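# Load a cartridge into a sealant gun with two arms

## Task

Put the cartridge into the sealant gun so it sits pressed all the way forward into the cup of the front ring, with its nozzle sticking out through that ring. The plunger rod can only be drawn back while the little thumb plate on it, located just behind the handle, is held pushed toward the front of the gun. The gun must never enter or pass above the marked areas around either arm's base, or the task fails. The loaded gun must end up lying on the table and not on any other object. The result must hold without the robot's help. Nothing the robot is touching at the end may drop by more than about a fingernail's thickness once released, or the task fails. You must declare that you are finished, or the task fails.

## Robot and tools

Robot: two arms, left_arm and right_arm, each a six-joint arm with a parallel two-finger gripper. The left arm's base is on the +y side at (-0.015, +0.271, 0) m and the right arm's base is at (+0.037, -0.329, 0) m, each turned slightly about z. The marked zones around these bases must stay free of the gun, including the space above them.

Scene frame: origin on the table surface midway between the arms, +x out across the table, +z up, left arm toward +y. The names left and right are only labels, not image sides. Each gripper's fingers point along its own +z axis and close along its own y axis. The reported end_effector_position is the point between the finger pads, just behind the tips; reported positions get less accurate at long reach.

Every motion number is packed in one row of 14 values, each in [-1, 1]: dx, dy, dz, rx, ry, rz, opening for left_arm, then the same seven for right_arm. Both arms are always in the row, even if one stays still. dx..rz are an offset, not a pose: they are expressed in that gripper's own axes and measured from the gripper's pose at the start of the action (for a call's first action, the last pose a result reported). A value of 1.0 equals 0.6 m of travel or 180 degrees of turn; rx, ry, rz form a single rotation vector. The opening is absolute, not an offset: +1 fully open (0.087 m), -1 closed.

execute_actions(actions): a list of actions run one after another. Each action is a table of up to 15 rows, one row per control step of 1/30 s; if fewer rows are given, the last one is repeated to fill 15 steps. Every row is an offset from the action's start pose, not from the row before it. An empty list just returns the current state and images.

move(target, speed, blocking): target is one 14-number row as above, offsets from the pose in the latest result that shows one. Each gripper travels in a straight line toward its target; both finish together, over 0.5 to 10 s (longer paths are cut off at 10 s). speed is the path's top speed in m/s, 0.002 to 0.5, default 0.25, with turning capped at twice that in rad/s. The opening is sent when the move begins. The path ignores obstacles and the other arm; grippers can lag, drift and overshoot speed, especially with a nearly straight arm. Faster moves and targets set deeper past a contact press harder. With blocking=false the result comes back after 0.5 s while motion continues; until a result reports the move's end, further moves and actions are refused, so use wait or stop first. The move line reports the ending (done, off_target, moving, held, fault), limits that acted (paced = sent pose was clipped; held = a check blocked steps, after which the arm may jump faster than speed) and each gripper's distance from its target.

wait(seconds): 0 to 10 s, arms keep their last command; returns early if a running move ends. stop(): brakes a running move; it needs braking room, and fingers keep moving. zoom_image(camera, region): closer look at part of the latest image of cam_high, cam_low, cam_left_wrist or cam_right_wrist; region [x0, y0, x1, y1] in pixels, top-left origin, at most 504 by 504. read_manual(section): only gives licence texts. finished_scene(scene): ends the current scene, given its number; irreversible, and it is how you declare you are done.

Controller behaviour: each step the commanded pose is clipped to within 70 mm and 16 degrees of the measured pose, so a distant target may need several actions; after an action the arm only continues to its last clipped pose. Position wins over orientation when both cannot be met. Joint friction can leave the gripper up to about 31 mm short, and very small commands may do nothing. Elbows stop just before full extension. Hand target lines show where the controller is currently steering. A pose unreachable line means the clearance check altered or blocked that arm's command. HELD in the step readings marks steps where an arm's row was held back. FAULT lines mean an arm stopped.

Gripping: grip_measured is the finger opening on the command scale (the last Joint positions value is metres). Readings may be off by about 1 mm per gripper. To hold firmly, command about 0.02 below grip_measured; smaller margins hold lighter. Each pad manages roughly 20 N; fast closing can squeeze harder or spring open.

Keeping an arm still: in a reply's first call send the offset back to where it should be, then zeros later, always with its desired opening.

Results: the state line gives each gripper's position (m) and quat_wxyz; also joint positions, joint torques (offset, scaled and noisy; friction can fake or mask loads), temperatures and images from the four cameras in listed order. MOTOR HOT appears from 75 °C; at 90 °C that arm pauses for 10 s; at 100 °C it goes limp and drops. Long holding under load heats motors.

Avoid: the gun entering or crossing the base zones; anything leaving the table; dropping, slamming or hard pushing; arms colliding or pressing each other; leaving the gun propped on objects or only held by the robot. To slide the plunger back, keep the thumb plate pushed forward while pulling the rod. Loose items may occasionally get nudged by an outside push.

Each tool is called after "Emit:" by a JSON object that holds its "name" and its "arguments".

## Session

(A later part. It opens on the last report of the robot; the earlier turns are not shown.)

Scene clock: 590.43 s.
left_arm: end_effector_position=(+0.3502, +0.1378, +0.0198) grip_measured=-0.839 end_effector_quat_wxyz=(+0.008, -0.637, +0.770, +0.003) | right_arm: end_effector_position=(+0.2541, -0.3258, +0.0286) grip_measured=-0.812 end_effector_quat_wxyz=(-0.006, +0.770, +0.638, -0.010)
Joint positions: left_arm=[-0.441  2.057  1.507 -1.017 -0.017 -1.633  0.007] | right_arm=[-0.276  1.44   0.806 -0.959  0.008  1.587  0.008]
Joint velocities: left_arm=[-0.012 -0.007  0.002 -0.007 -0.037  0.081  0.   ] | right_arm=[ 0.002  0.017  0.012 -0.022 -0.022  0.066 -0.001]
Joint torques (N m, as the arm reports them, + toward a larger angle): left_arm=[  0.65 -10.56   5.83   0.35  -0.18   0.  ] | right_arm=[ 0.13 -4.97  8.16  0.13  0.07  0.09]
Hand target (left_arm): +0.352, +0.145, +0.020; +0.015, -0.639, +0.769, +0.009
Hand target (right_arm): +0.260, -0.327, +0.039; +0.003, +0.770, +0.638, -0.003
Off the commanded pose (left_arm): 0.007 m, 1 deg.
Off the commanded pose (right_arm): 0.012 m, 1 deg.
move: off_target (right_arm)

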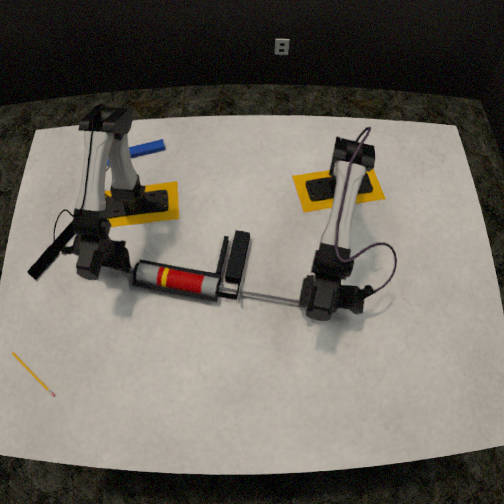

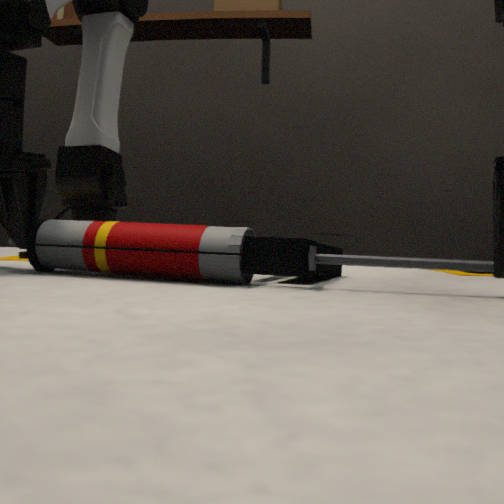

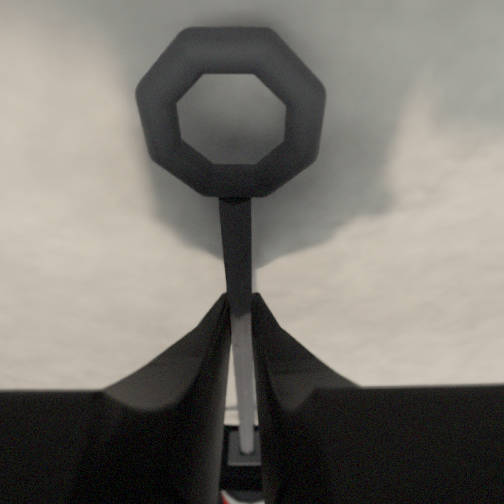

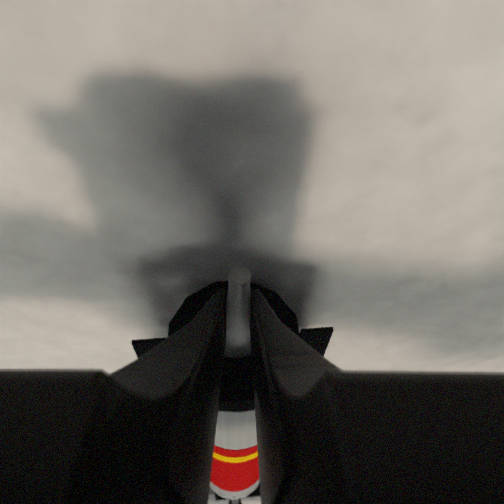

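Emit:
{"name": "move", "arguments": {"target": [-0.04,0,0,0,-0.015,0,-0.9,-0.01,0.005,0,-0.006,-0.008,0,-0.85], "speed": 0.02}}

Emit:
{"name": "zoom_image", "arguments": {"camera": "cam_high", "region": [120, 245, 250, 310]}}

Scene clock: 600.87 s.
left_arm: end_effector_position=(+0.3502, +0.1401, +0.0201) grip_measured=-0.839 end_effector_quat_wxyz=(+0.005, -0.632, +0.775, +0.001) | right_arm: end_effector_position=(+0.2550, -0.3247, +0.0289) grip_measured=-0.812 end_effector_quat_wxyz=(-0.007, +0.770, +0.638, -0.007)
Joint positions: left_arm=[-0.432  2.057  1.507 -1.017 -0.009 -1.61   0.007] | right_arm=[-0.276  1.44   0.806 -0.957  0.002  1.587  0.008]
Joint velocities: left_arm=[-0.017 -0.007  0.002  0.007 -0.022  0.051 -0.   ] | right_arm=[-0.002 -0.012  0.012  0.037 -0.022 -0.022  0.   ]
Joint torques (N m, as the arm reports them, + toward a larger angle): left_arm=[  2.16 -10.88   5.8    0.3   -0.65   0.11] | right_arm=[-0.31 -4.57  5.45  0.37  0.46  0.01]
Hand target (left_arm): +0.354, +0.161, +0.020; +0.025, -0.637, +0.770, +0.018
Hand target (right_arm): +0.256, -0.332, +0.029; +0.009, +0.770, +0.638, -0.014
Off the commanded pose (left_arm): 0.022 m, 3 deg.
Off the commanded pose (right_arm): 0.008 m, 2 deg.
move: off_target (left_arm)

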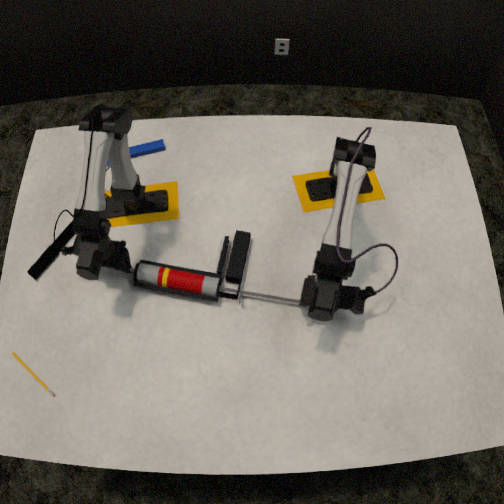

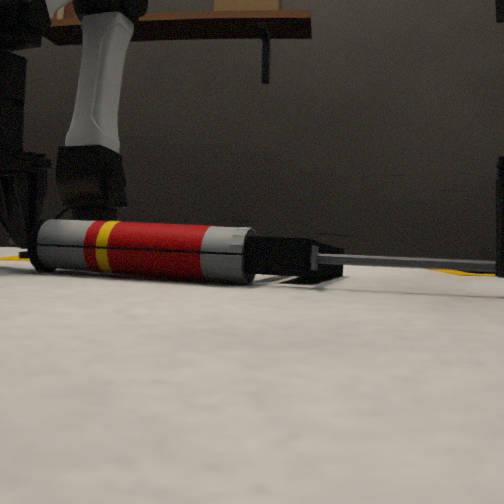

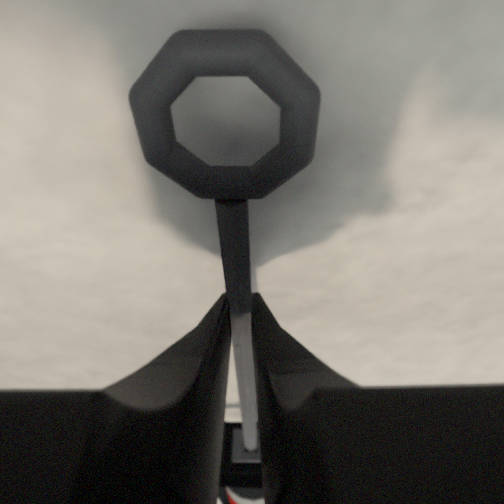

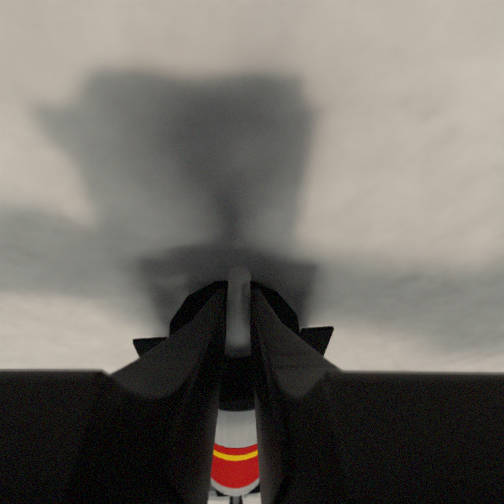

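Region (120, 245, 250, 310) of cam_high's 504x504 image, scaled by 3.877, with more detail than that image has.

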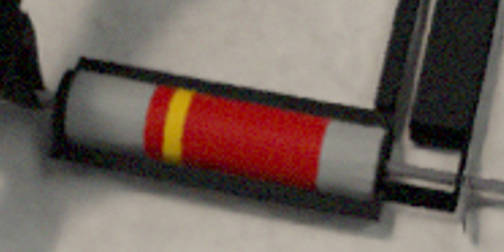

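Emit:
{"name": "execute_actions", "arguments": {"actions": [[[0.004,0,0,0,0.003,0,-0.9,0,0,0,0,0,0,-0.85],[0.004,0,0,0,0.003,0,-0.9,0,0,0,0,0,0,-0.85],[0.004,0,0,0,0.003,0,-0.9,0,0,0,0,0,0,-0.85],[0.004,0,0,0,0.003,0,-0.9,0,0,0,0,0,0,-0.85],[0.004,0,0,0,0.003,0,-0.9,0,0.003,0,-0.003,0,0,-0.85],[0.004,0,0,0,0.003,0,-0.9,0,0.006,0,-0.006,0,0,-0.85]]]}}

Scene clock: 607.47 s.
left_arm: end_effector_position=(+0.3503, +0.1394, +0.0203) grip_measured=-0.839 end_effector_quat_wxyz=(+0.003, -0.633, +0.774, -0.000) | right_arm: end_effector_position=(+0.2557, -0.3245, +0.0290) grip_measured=-0.812 end_effector_quat_wxyz=(-0.007, +0.770, +0.638, -0.006)
Joint positions: left_arm=[-0.432  2.057  1.507 -1.016 -0.004 -1.613  0.007] | right_arm=[-0.276  1.44   0.806 -0.954 -0.     1.587  0.008]
Joint velocities: left_arm=[ 0.002 -0.007 -0.002  0.066 -0.081 -0.051 -0.   ] | right_arm=[-0.027 -0.007  0.002 -0.051  0.051 -0.11  -0.001]
Joint torques (N m, as the arm reports them, + toward a larger angle): left_arm=[ -0.15 -10.33   5.68   0.41   0.1   -0.04] | right_arm=[ 0.17 -4.3   5.39  0.4   0.1   0.07]
Hand target (left_arm): +0.350, +0.138, +0.020; +0.001, -0.633, +0.774, -0.002
Hand target (right_arm): +0.259, -0.325, +0.029; +0.000, +0.770, +0.638, -0.001
Off the commanded pose (left_arm): 0.002 m, 0 deg.
Off the commanded pose (right_arm): 0.003 m, 1 deg.
Step readings (end_effector_position):
0: left_arm (+0.3502, +0.1401, +0.0201) | right_arm (+0.2550, -0.3247, +0.0289)
1: left_arm (+0.3502, +0.1396, +0.0203) | right_arm (+0.2550, -0.3245, +0.0290)
2: left_arm (+0.3502, +0.1394, +0.0203) | right_arm (+0.2550, -0.3244, +0.0290)
4: left_arm (+0.3502, +0.1394, +0.0203) | right_arm (+0.2550, -0.3244, +0.0290)
8: left_arm (+0.3503, +0.1394, +0.0203) | right_arm (+0.2557, -0.3245, +0.0290)
15: end_effector_position above

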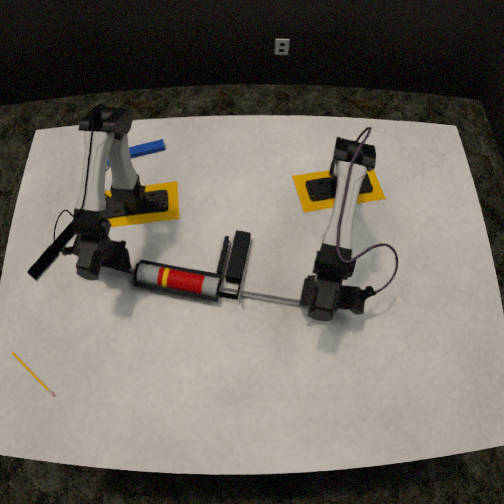

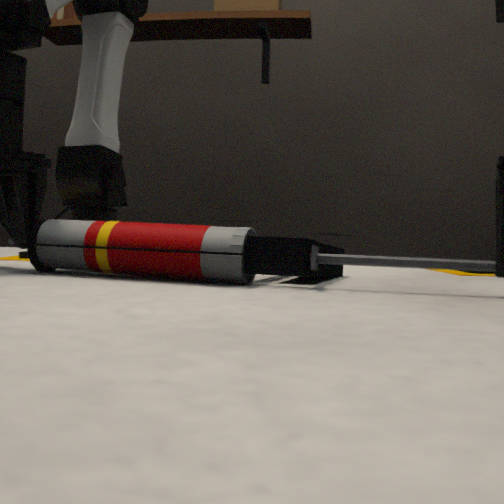

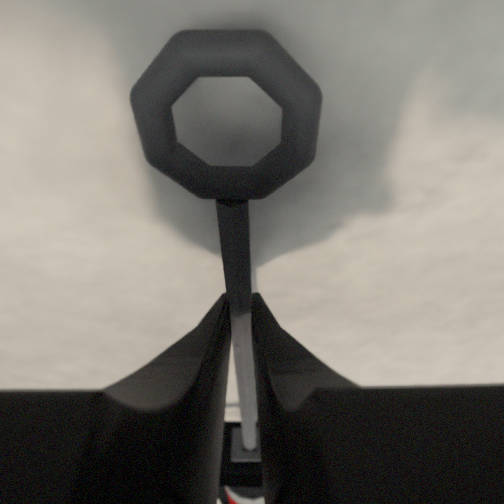

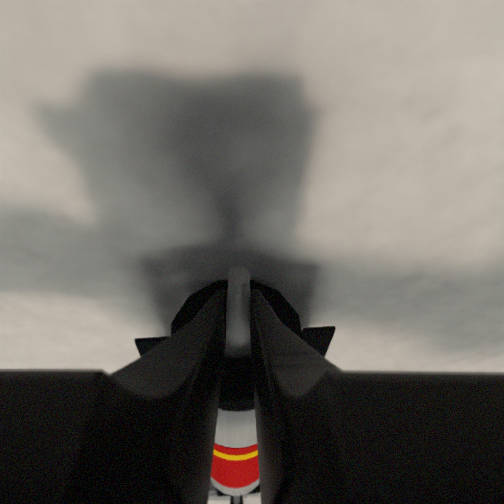

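Emit:
{"name": "execute_actions", "arguments": {"actions": []}}

Scene clock: 633.73 s.
left_arm: end_effector_position=(+0.3503, +0.1394, +0.0203) grip_measured=-0.839 end_effector_quat_wxyz=(+0.003, -0.633, +0.774, -0.000) | right_arm: end_effector_position=(+0.2557, -0.3245, +0.0290) grip_measured=-0.812 end_effector_quat_wxyz=(-0.007, +0.770, +0.638, -0.006)
Joint positions: left_arm=[-0.432  2.057  1.507 -1.016 -0.004 -1.613  0.007] | right_arm=[-0.276  1.44   0.806 -0.954 -0.     1.587  0.008]
Joint velocities: left_arm=[-0.037 -0.032 -0.012 -0.066 -0.022  0.037  0.002] | right_arm=[ 0.007  0.012 -0.012 -0.051 -0.007  0.051 -0.   ]
Joint torques (N m, as the arm reports them, + toward a larger angle): left_arm=[ -0.18 -10.37   5.67   0.41   0.1   -0.02] | right_arm=[ 0.18 -4.32  5.44  0.41  0.1   0.07]
Hand target (left_arm): +0.350, +0.138, +0.020; +0.001, -0.633, +0.774, -0.002
Hand target (right_arm): +0.259, -0.325, +0.029; +0.000, +0.770, +0.638, -0.001
Off the commanded pose (left_arm): 0.002 m, 0 deg.
Off the commanded pose (right_arm): 0.003 m, 1 deg.

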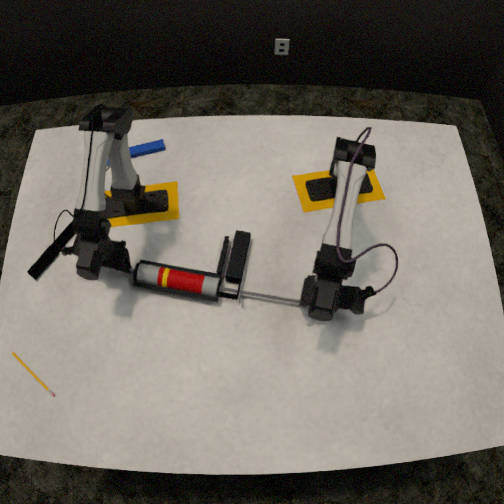

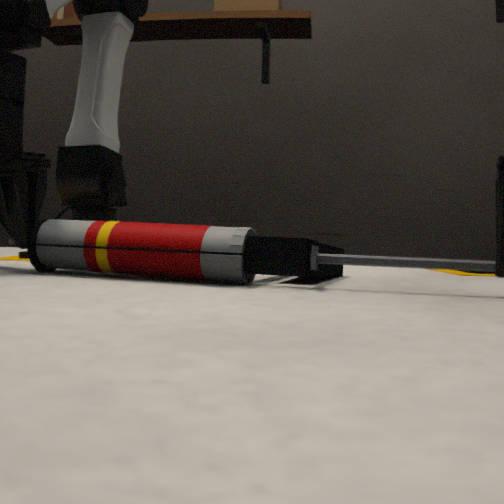

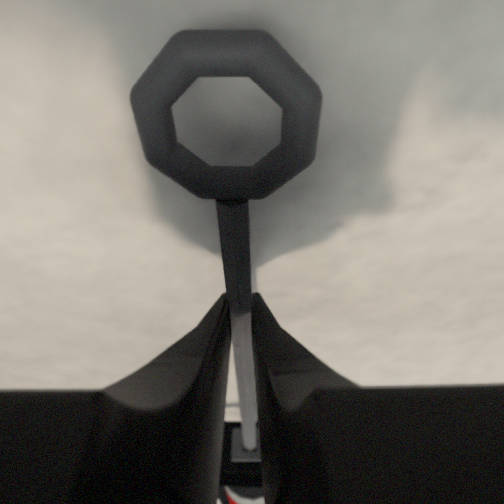

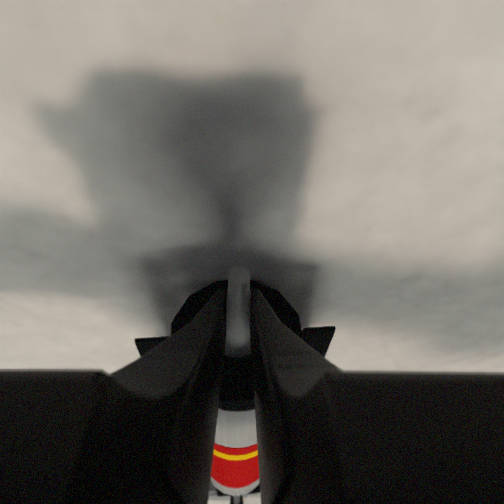

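Emit:
{"name": "move", "arguments": {"target": [-0.04,0,-0.01,0,-0.015,0,-0.9, -0.02,0.01,0.016,0,0,0,-0.85], "speed": 0.01}}

Emit:
{"name": "zoom_image", "arguments": {"camera": "cam_low", "region": [0,190,280,300]}}

Scene clock: 642.70 s.
left_arm: end_effector_position=(+0.3512, +0.1448, +0.0202) grip_measured=-0.839 end_effector_quat_wxyz=(+0.004, -0.632, +0.775, +0.000) | right_arm: end_effector_position=(+0.2577, -0.3277, +0.0254) grip_measured=-0.812 end_effector_quat_wxyz=(-0.017, +0.767, +0.642, +0.004)
Joint positions: left_arm=[-0.419  2.057  1.507 -1.017 -0.006 -1.594  0.007] | right_arm=[-0.311  1.464  0.806 -0.934 -0.028  1.542  0.008]
Joint velocities: left_arm=[-0.017 -0.002 -0.012 -0.007  0.095  0.007  0.   ] | right_arm=[ 0.002 -0.002 -0.002  0.022  0.051  0.022  0.001]
Joint torques (N m, as the arm reports them, + toward a larger angle): left_arm=[  1.83 -11.31   6.84   0.11  -0.5    0.18] | right_arm=[-1.11 -3.13  5.18  0.49  0.4  -0.01]
Hand target (left_arm): +0.354, +0.162, +0.026; +0.021, -0.633, +0.773, +0.014
Hand target (right_arm): +0.259, -0.337, +0.020; -0.007, +0.770, +0.638, -0.006
Off the commanded pose (left_arm): 0.020 m, 3 deg.
Off the commanded pose (right_arm): 0.012 m, 2 deg.
move: off_target (left_arm, right_arm)

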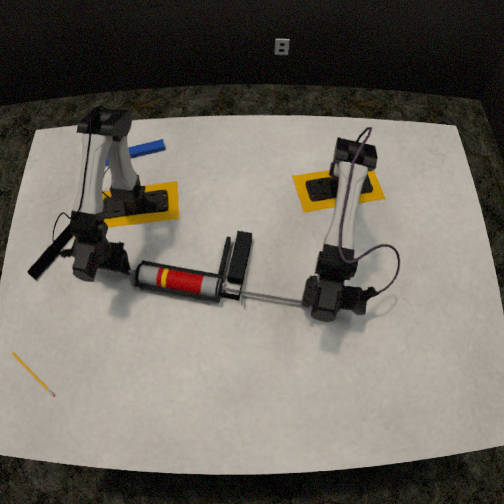

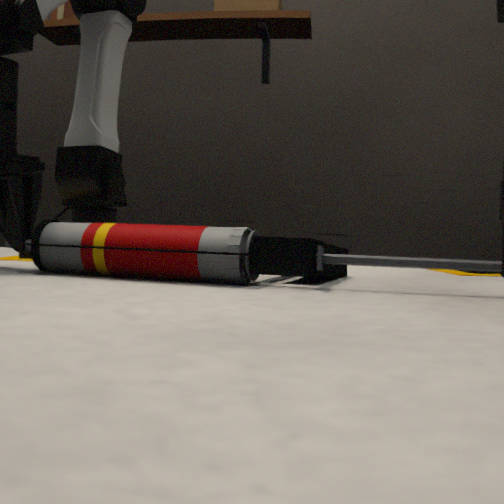

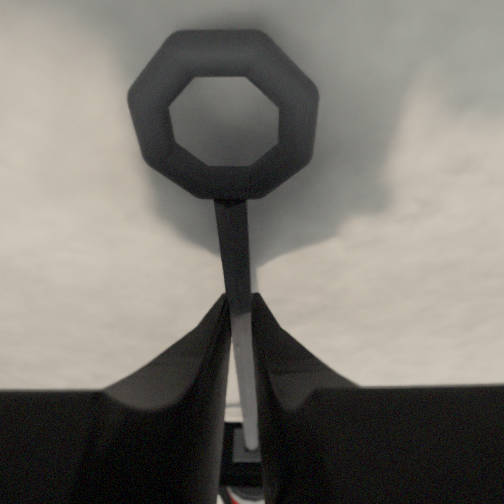

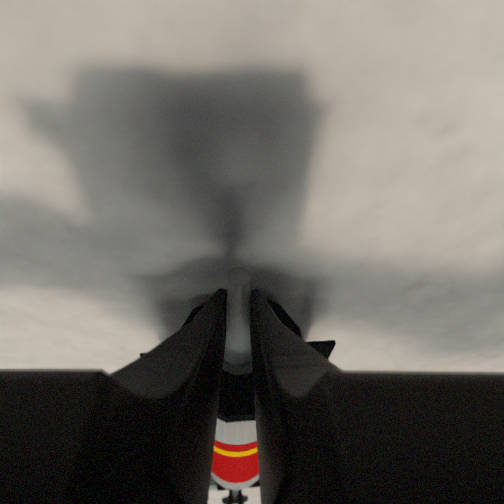

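Region (0, 190, 280, 300) of cam_low's 504x504 image, scaled by 1.800, with more detail than that image has; it fills the top 198 rows of this view, and the rest is white.

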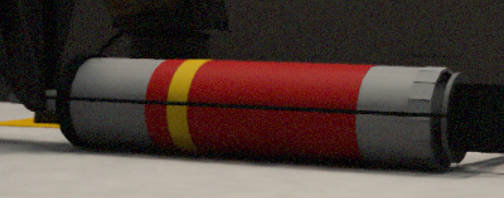

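It went in (~9 mm). Add more tension to seat fully.

Emit:
{"name": "move", "arguments": {"target": [-0.055,0,-0.01,0,-0.03,0,-0.9, -0.04,0,0,0,-0.02,0,-0.85], "speed": 0.03}}

Emit:
{"name": "zoom_image", "arguments": {"camera": "cam_high", "region": [110,240,260,315]}}

Emit:
{"name": "zoom_image", "arguments": {"camera": "cam_low", "region": [10,205,110,285]}}

Scene clock: 650.97 s.
left_arm: end_effector_position=(+0.3507, +0.1445, +0.0203) grip_measured=-0.839 end_effector_quat_wxyz=(+0.003, -0.628, +0.779, -0.000) | right_arm: end_effector_position=(+0.2562, -0.3290, +0.0266) grip_measured=-0.812 end_effector_quat_wxyz=(-0.025, +0.762, +0.646, +0.013)
Joint positions: left_arm=[-0.419  2.057  1.507 -1.017 -0.004 -1.584  0.007] | right_arm=[-0.337  1.464  0.806 -0.938 -0.051  1.503  0.008]
Joint velocities: left_arm=[-0.017  0.007 -0.022 -0.081  0.007  0.081 -0.001] | right_arm=[ 0.007 -0.007  0.007 -0.081 -0.007 -0.022 -0.   ]
Joint torques (N m, as the arm reports them, + toward a larger angle): left_arm=[  2.9  -11.53   7.17   0.05  -1.13   0.25] | right_arm=[-2.03 -4.29  6.27  0.26  1.07 -0.07]
Hand target (left_arm): +0.357, +0.176, +0.027; +0.039, -0.631, +0.774, +0.029
Hand target (right_arm): +0.253, -0.350, +0.025; +0.002, +0.767, +0.642, -0.020
Off the commanded pose (left_arm): 0.034 m, 6 deg.
Off the commanded pose (right_arm): 0.023 m, 5 deg.
move: off_target (left_arm, right_arm)

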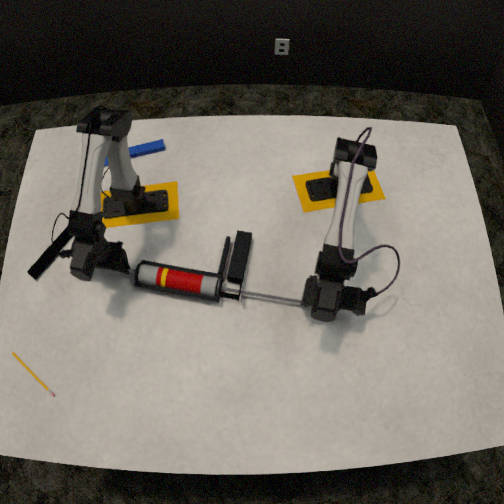

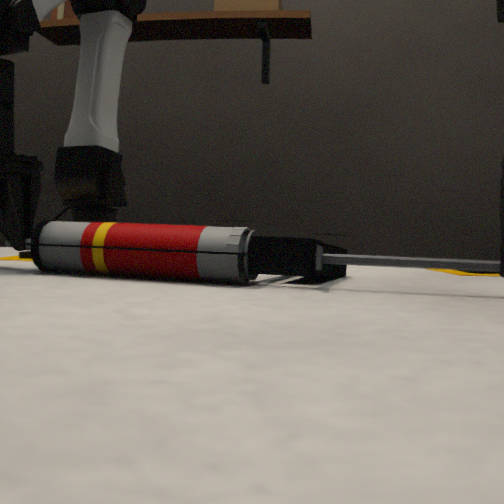

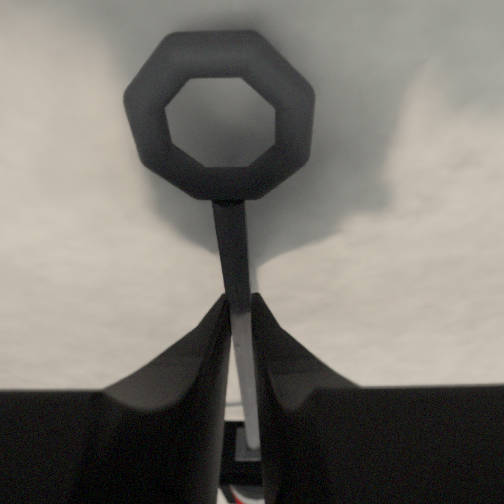

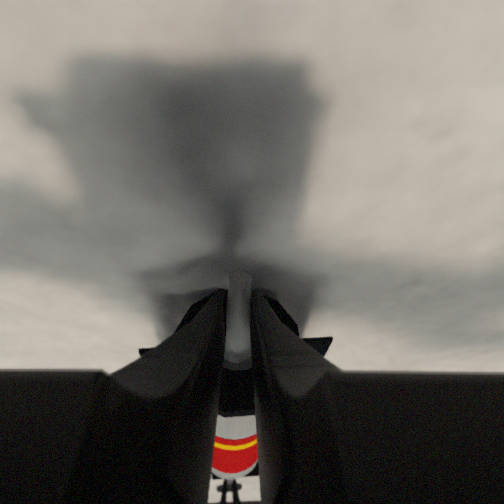

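Region (110, 240, 260, 315) of cam_high's 504x504 image, scaled by 3.360, with more detail than that image has.

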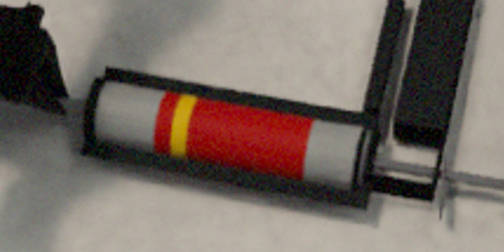

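Region (10, 205, 110, 285) of cam_low's 504x504 image, scaled by 5.040, with more detail than that image has; it fills the top 403 rows of this view, and the rest is white.

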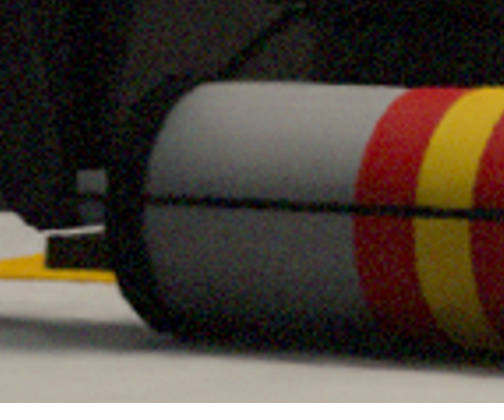

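Emit:
{"name": "execute_actions", "arguments": {"actions": [[[0,0,-0.01,0,0,0,-0.9, 0,0,0,0,0,0,-0.85]],[[0,0,-0.01,0,0,0,-0.9, 0,0,0,0,0,0,-0.6]]]}}

Emit:
{"name": "move", "arguments": {"target": [0.02,0,-0.01,0,0.01,0,-0.9, 0.08,0,-0.005,0,0.02,0,-0.6], "speed": 0.02}}

Emit:
{"name": "zoom_image", "arguments": {"camera": "cam_high", "region": [110,240,260,315]}}

Scene clock: 666.57 s.
left_arm: end_effector_position=(+0.3509, +0.1433, +0.0205) grip_measured=-0.839 end_effector_quat_wxyz=(+0.001, -0.632, +0.775, -0.002) | right_arm: end_effector_position=(+0.2563, -0.3284, +0.0268) grip_measured=-0.600 end_effector_quat_wxyz=(-0.026, +0.762, +0.647, +0.014)
Joint positions: left_arm=[-0.419  2.057  1.507 -1.017  0.    -1.596  0.007] | right_arm=[-0.337  1.464  0.806 -0.938 -0.054  1.503  0.017]
Joint velocities: left_arm=[ 0.002 -0.002  0.002 -0.066 -0.007  0.007  0.001] | right_arm=[ 0.007 -0.007 -0.002 -0.022 -0.081 -0.037 -0.   ]
Joint torques (N m, as the arm reports them, + toward a larger angle): left_arm=[ -0.11 -11.06   6.75   0.18   0.03   0.  ] | right_arm=[ 0.19 -4.17  5.6   0.26  0.04  0.07]
Hand target (left_arm): +0.351, +0.143, +0.026; +0.001, -0.630, +0.776, -0.002
Hand target (right_arm): +0.256, -0.328, +0.027; -0.026, +0.762, +0.647, +0.014
Off the commanded pose (left_arm): 0.006 m, 0 deg.
Off the commanded pose (right_arm): 0.000 m, 0 deg.
Step readings (end_effector_position; steps 1 to 15: 1st action; 16 to 30: 2nd action):
0: left_arm (+0.3507, +0.1445, +0.0203) | right_arm (+0.2562, -0.3291, +0.0266)
1: left_arm (+0.3505, +0.1436, +0.0205) | right_arm (+0.2563, -0.3284, +0.0268)
2: left_arm (+0.3506, +0.1434, +0.0205) | right_arm (+0.2563, -0.3284, +0.0268)
4: left_arm (+0.3507, +0.1433, +0.0205) | right_arm (+0.2563, -0.3284, +0.0268)
8: left_arm (+0.3507, +0.1433, +0.0205) | right_arm (+0.2563, -0.3284, +0.0268)
15: left_arm (+0.3507, +0.1433, +0.0205) | right_arm (+0.2563, -0.3284, +0.0268)
16: left_arm (+0.3508, +0.1433, +0.0205) | right_arm (+0.2563, -0.3284, +0.0268)
17: left_arm (+0.3508, +0.1433, +0.0205) | right_arm (+0.2563, -0.3284, +0.0268)
19: left_arm (+0.3509, +0.1433, +0.0205) | right_arm (+0.2563, -0.3284, +0.0268)
23: left_arm (+0.3509, +0.1433, +0.0205) | right_arm (+0.2563, -0.3284, +0.0268)
30: end_effector_position above

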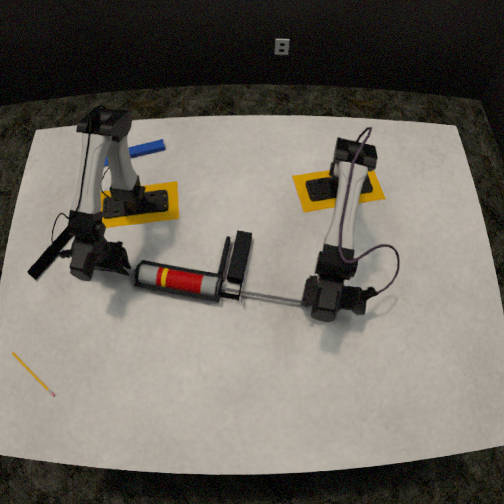

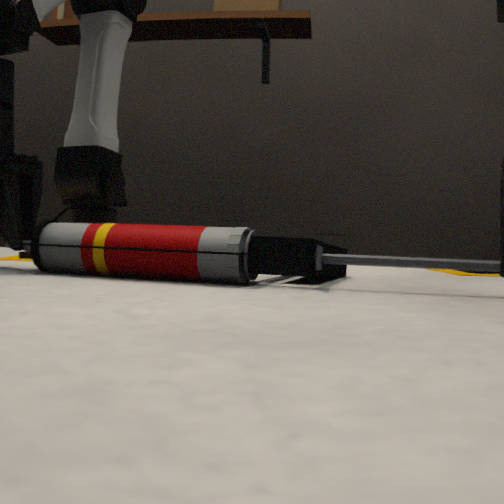

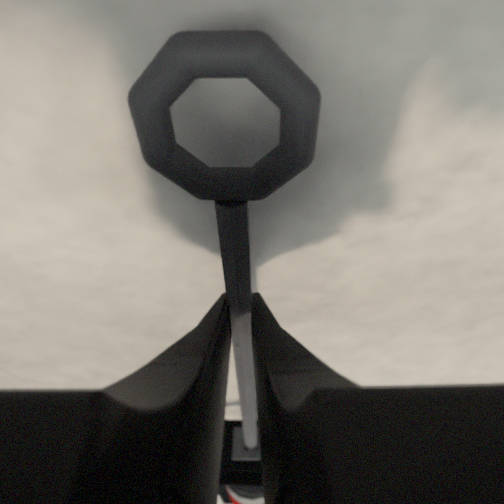

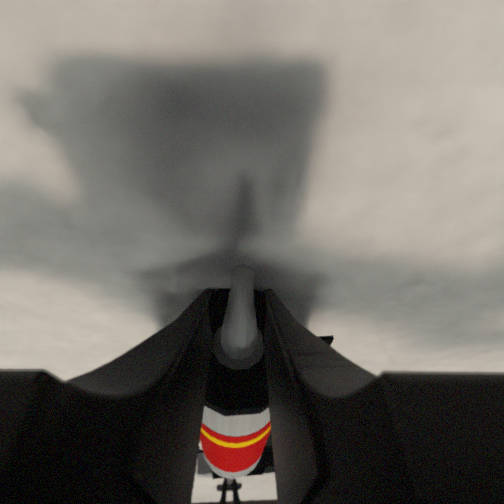

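Scene clock: 669.20 s.
left_arm: end_effector_position=(+0.3519, +0.1463, +0.0198) grip_measured=-0.839 end_effector_quat_wxyz=(+0.008, -0.636, +0.772, +0.004) | right_arm: end_effector_position=(+0.2601, -0.3011, +0.0263) grip_measured=-0.600 end_effector_quat_wxyz=(-0.026, +0.769, +0.639, +0.008)
Joint positions: left_arm=[-0.419  2.057  1.507 -1.017 -0.017 -1.607  0.007] | right_arm=[-0.204  1.464  0.806 -0.939 -0.048  1.656  0.017]
Joint velocities: left_arm=[-0.017  0.002  0.022  0.007 -0.051  0.066 -0.   ] | right_arm=[ 0.017  0.007  0.002 -0.007 -0.051 -0.007 -0.001]
Joint torques (N m, as the arm reports them, + toward a larger angle): left_arm=[ -1.31 -10.9    6.58   0.24   0.64  -0.09] | right_arm=[ 2.31 -4.62  6.    0.31 -0.8   0.15]
Hand target (left_arm): +0.348, +0.132, +0.027; -0.011, -0.632, +0.775, -0.011
Hand target (right_arm): +0.264, -0.283, +0.033; -0.046, +0.761, +0.646, +0.038
Off the commanded pose (left_arm): 0.017 m, 3 deg.
Off the commanded pose (right_arm): 0.021 m, 4 deg.
move: off_target (left_arm, right_arm)

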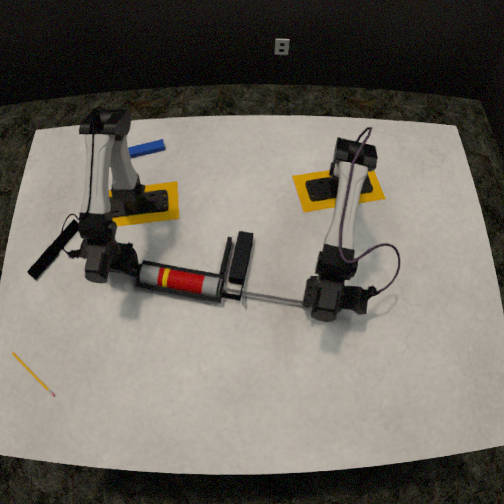

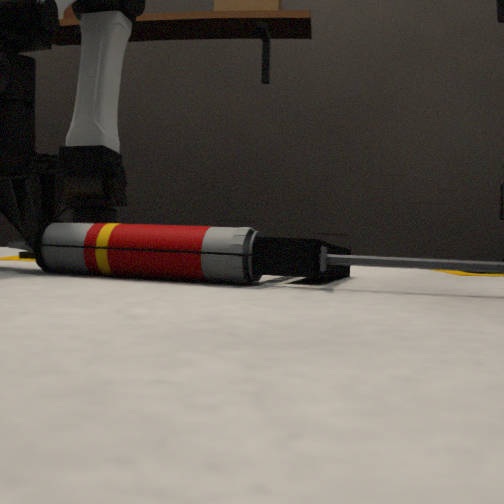

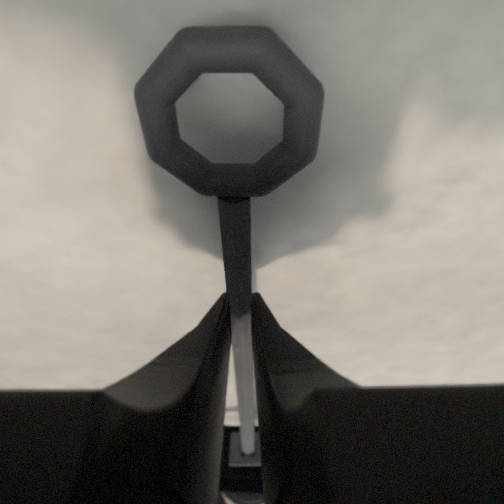

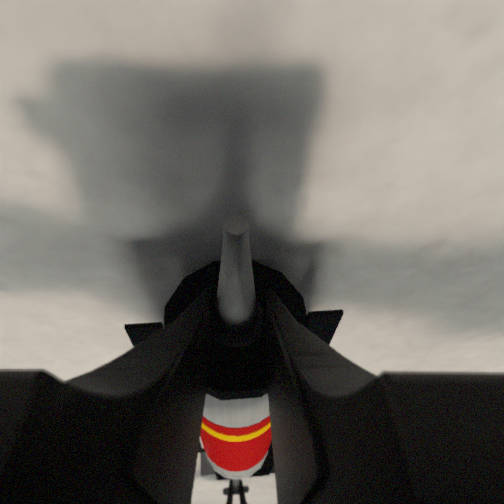

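Region (110, 240, 260, 315) of cam_high's 504x504 image, scaled by 3.360, with more detail than that image has.

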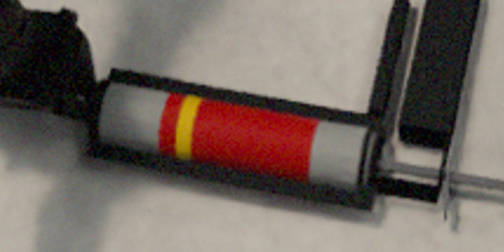

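Emit:
{"name": "execute_actions", "arguments": {"actions": [[[0,0,-0.01,0,0,0,-0.9, 0,0,0,0,0,0,-0.3]],[[0.03,0,-0.01,0,0.02,0,-0.9, 0.05,0,0,0,0.03,0,-0.3]],[[0.07,0,-0.01,0,0.05,0,-0.9, 0.08,0,0,0,0.05,0,-0.3]],[[0.09,0,-0.01,0,0.06,0,-0.9, 0.09,0,0,0,0.06,0,-0.3]],[[0.09,0,-0.01,0,0.06,0,-0.9, 0.09,0,0,0,0.06,0,-0.3]]]}}

Emit:
{"name": "zoom_image", "arguments": {"camera": "cam_high", "region": [110,240,260,315]}}

Emit:
{"name": "zoom_image", "arguments": {"camera": "cam_low", "region": [180,205,340,295]}}

Scene clock: 679.17 s.
left_arm: end_effector_position=(+0.3539, +0.1483, +0.0193) grip_measured=-0.839 end_effector_quat_wxyz=(+0.013, -0.653, +0.757, +0.008) | right_arm: end_effector_position=(+0.2582, -0.2971, +0.0229) grip_measured=-0.300 end_effector_quat_wxyz=(-0.003, +0.788, +0.615, -0.026)
Joint positions: left_arm=[-0.419  2.057  1.507 -1.019 -0.03  -1.651  0.007] | right_arm=[-0.123  1.464  0.806 -0.957  0.027  1.8    0.031]
Joint velocities: left_arm=[-0.017 -0.032 -0.002 -0.037 -0.022  0.081  0.001] | right_arm=[-0.007 -0.007  0.002 -0.022 -0.022  0.022 -0.   ]
Joint torques (N m, as the arm reports them, + toward a larger angle): left_arm=[ -3.77 -10.06   5.61   0.56   2.25  -0.4 ] | right_arm=[ 4.21 -3.45  4.62  0.71 -2.26  0.46]
Hand target (left_arm): +0.343, +0.099, +0.027; -0.058, -0.646, +0.760, -0.046
Hand target (right_arm): +0.266, -0.252, +0.029; -0.069, +0.780, +0.620, +0.048
Off the commanded pose (left_arm): 0.055 m, 11 deg.
Off the commanded pose (right_arm): 0.054 m, 12 deg.
Step readings (end_effector_position; steps 1 to 15: 1st action; 16 to 30: 2nd action; 31 to 45: 3rd action; 46 to 60: 4th action; 61 to 75: 5th action):
0: left_arm (+0.3519, +0.1463, +0.0198) | right_arm (+0.2602, -0.3011, +0.0263)
1: left_arm (+0.3519, +0.1468, +0.0197) | right_arm (+0.2600, -0.3020, +0.0261)
2: left_arm (+0.3519, +0.1471, +0.0196) | right_arm (+0.2591, -0.3019, +0.0261)
4: left_arm (+0.3519, +0.1471, +0.0196) | right_arm (+0.2588, -0.3019, +0.0261)
8: left_arm (+0.3519, +0.1471, +0.0196) | right_arm (+0.2588, -0.3019, +0.0261)
15: left_arm (+0.3519, +0.1471, +0.0196) | right_arm (+0.2588, -0.3019, +0.0261)
16: left_arm (+0.3519, +0.1467, +0.0197) | right_arm (+0.2590, -0.3006, +0.0262)
17: left_arm (+0.3520, +0.1470, +0.0196) | right_arm (+0.2590, -0.2996, +0.0260)
19: left_arm (+0.3522, +0.1482, +0.0194) | right_arm (+0.2592, -0.2985, +0.0258)
23: left_arm (+0.3523, +0.1484, +0.0193) | right_arm (+0.2592, -0.2985, +0.0257)
30: left_arm (+0.3523, +0.1484, +0.0193) | right_arm (+0.2591, -0.2984, +0.0257)
31: left_arm (+0.3523, +0.1477, +0.0195) | right_arm (+0.2591, -0.2977, +0.0257)
32: left_arm (+0.3524, +0.1477, +0.0195) | right_arm (+0.2590, -0.2972, +0.0254)
34: left_arm (+0.3527, +0.1482, +0.0194) | right_arm (+0.2590, -0.2969, +0.0249)
38: left_arm (+0.3528, +0.1482, +0.0194) | right_arm (+0.2589, -0.2970, +0.0246)
45: left_arm (+0.3528, +0.1482, +0.0194) | right_arm (+0.2588, -0.2971, +0.0246)
46: left_arm (+0.3529, +0.1480, +0.0194) | right_arm (+0.2588, -0.2969, +0.0245)
47: left_arm (+0.3531, +0.1480, +0.0194) | right_arm (+0.2588, -0.2967, +0.0243)
49: left_arm (+0.3533, +0.1481, +0.0194) | right_arm (+0.2587, -0.2966, +0.0240)
53: left_arm (+0.3534, +0.1481, +0.0194) | right_arm (+0.2587, -0.2968, +0.0238)
60: left_arm (+0.3535, +0.1481, +0.0194) | right_arm (+0.2585, -0.2969, +0.0237)
61: left_arm (+0.3536, +0.1481, +0.0194) | right_arm (+0.2585, -0.2968, +0.0236)
62: left_arm (+0.3537, +0.1481, +0.0194) | right_arm (+0.2584, -0.2969, +0.0234)
64: left_arm (+0.3538, +0.1482, +0.0193) | right_arm (+0.2584, -0.2969, +0.0231)
68: left_arm (+0.3539, +0.1483, +0.0193) | right_arm (+0.2584, -0.2970, +0.0229)
75: end_effector_position above

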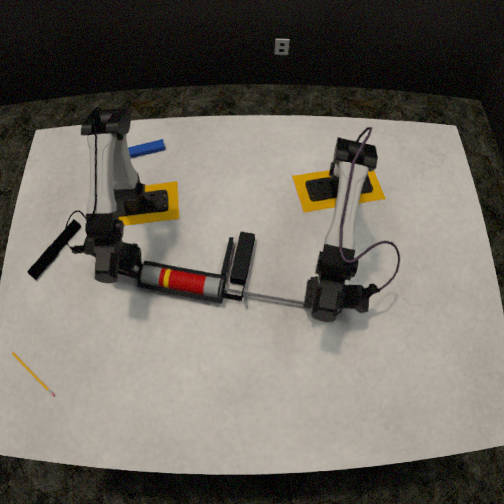

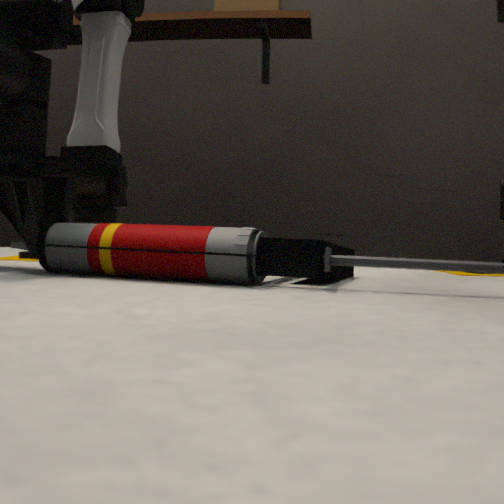

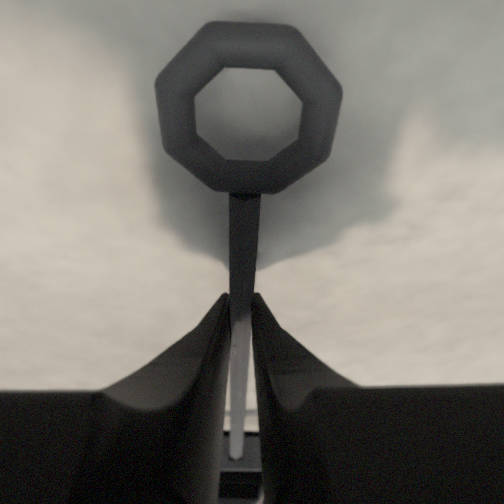

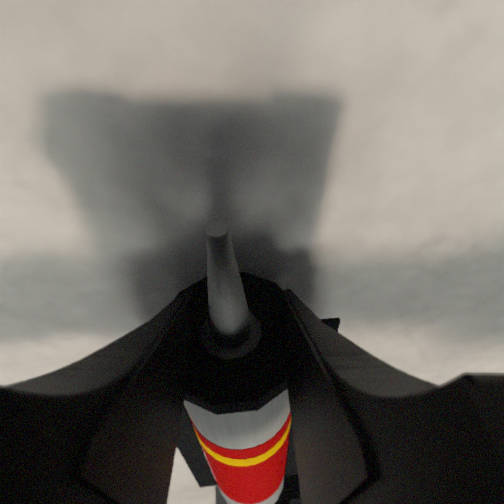

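Region (110, 240, 260, 315) of cam_high's 504x504 image, scaled by 3.360, with more detail than that image has.

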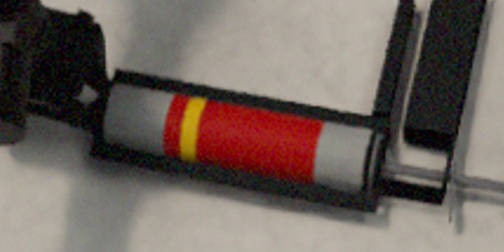

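Region (180, 205, 340, 295) of cam_low's 504x504 image, scaled by 3.150, with more detail than that image has; it fills the top 284 rows of this view, and the rest is white.

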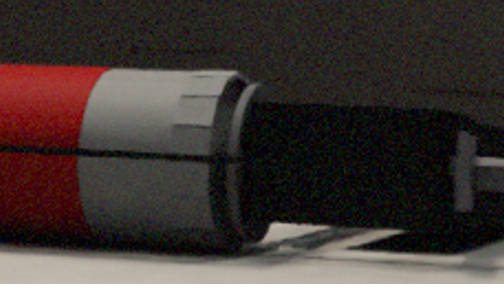

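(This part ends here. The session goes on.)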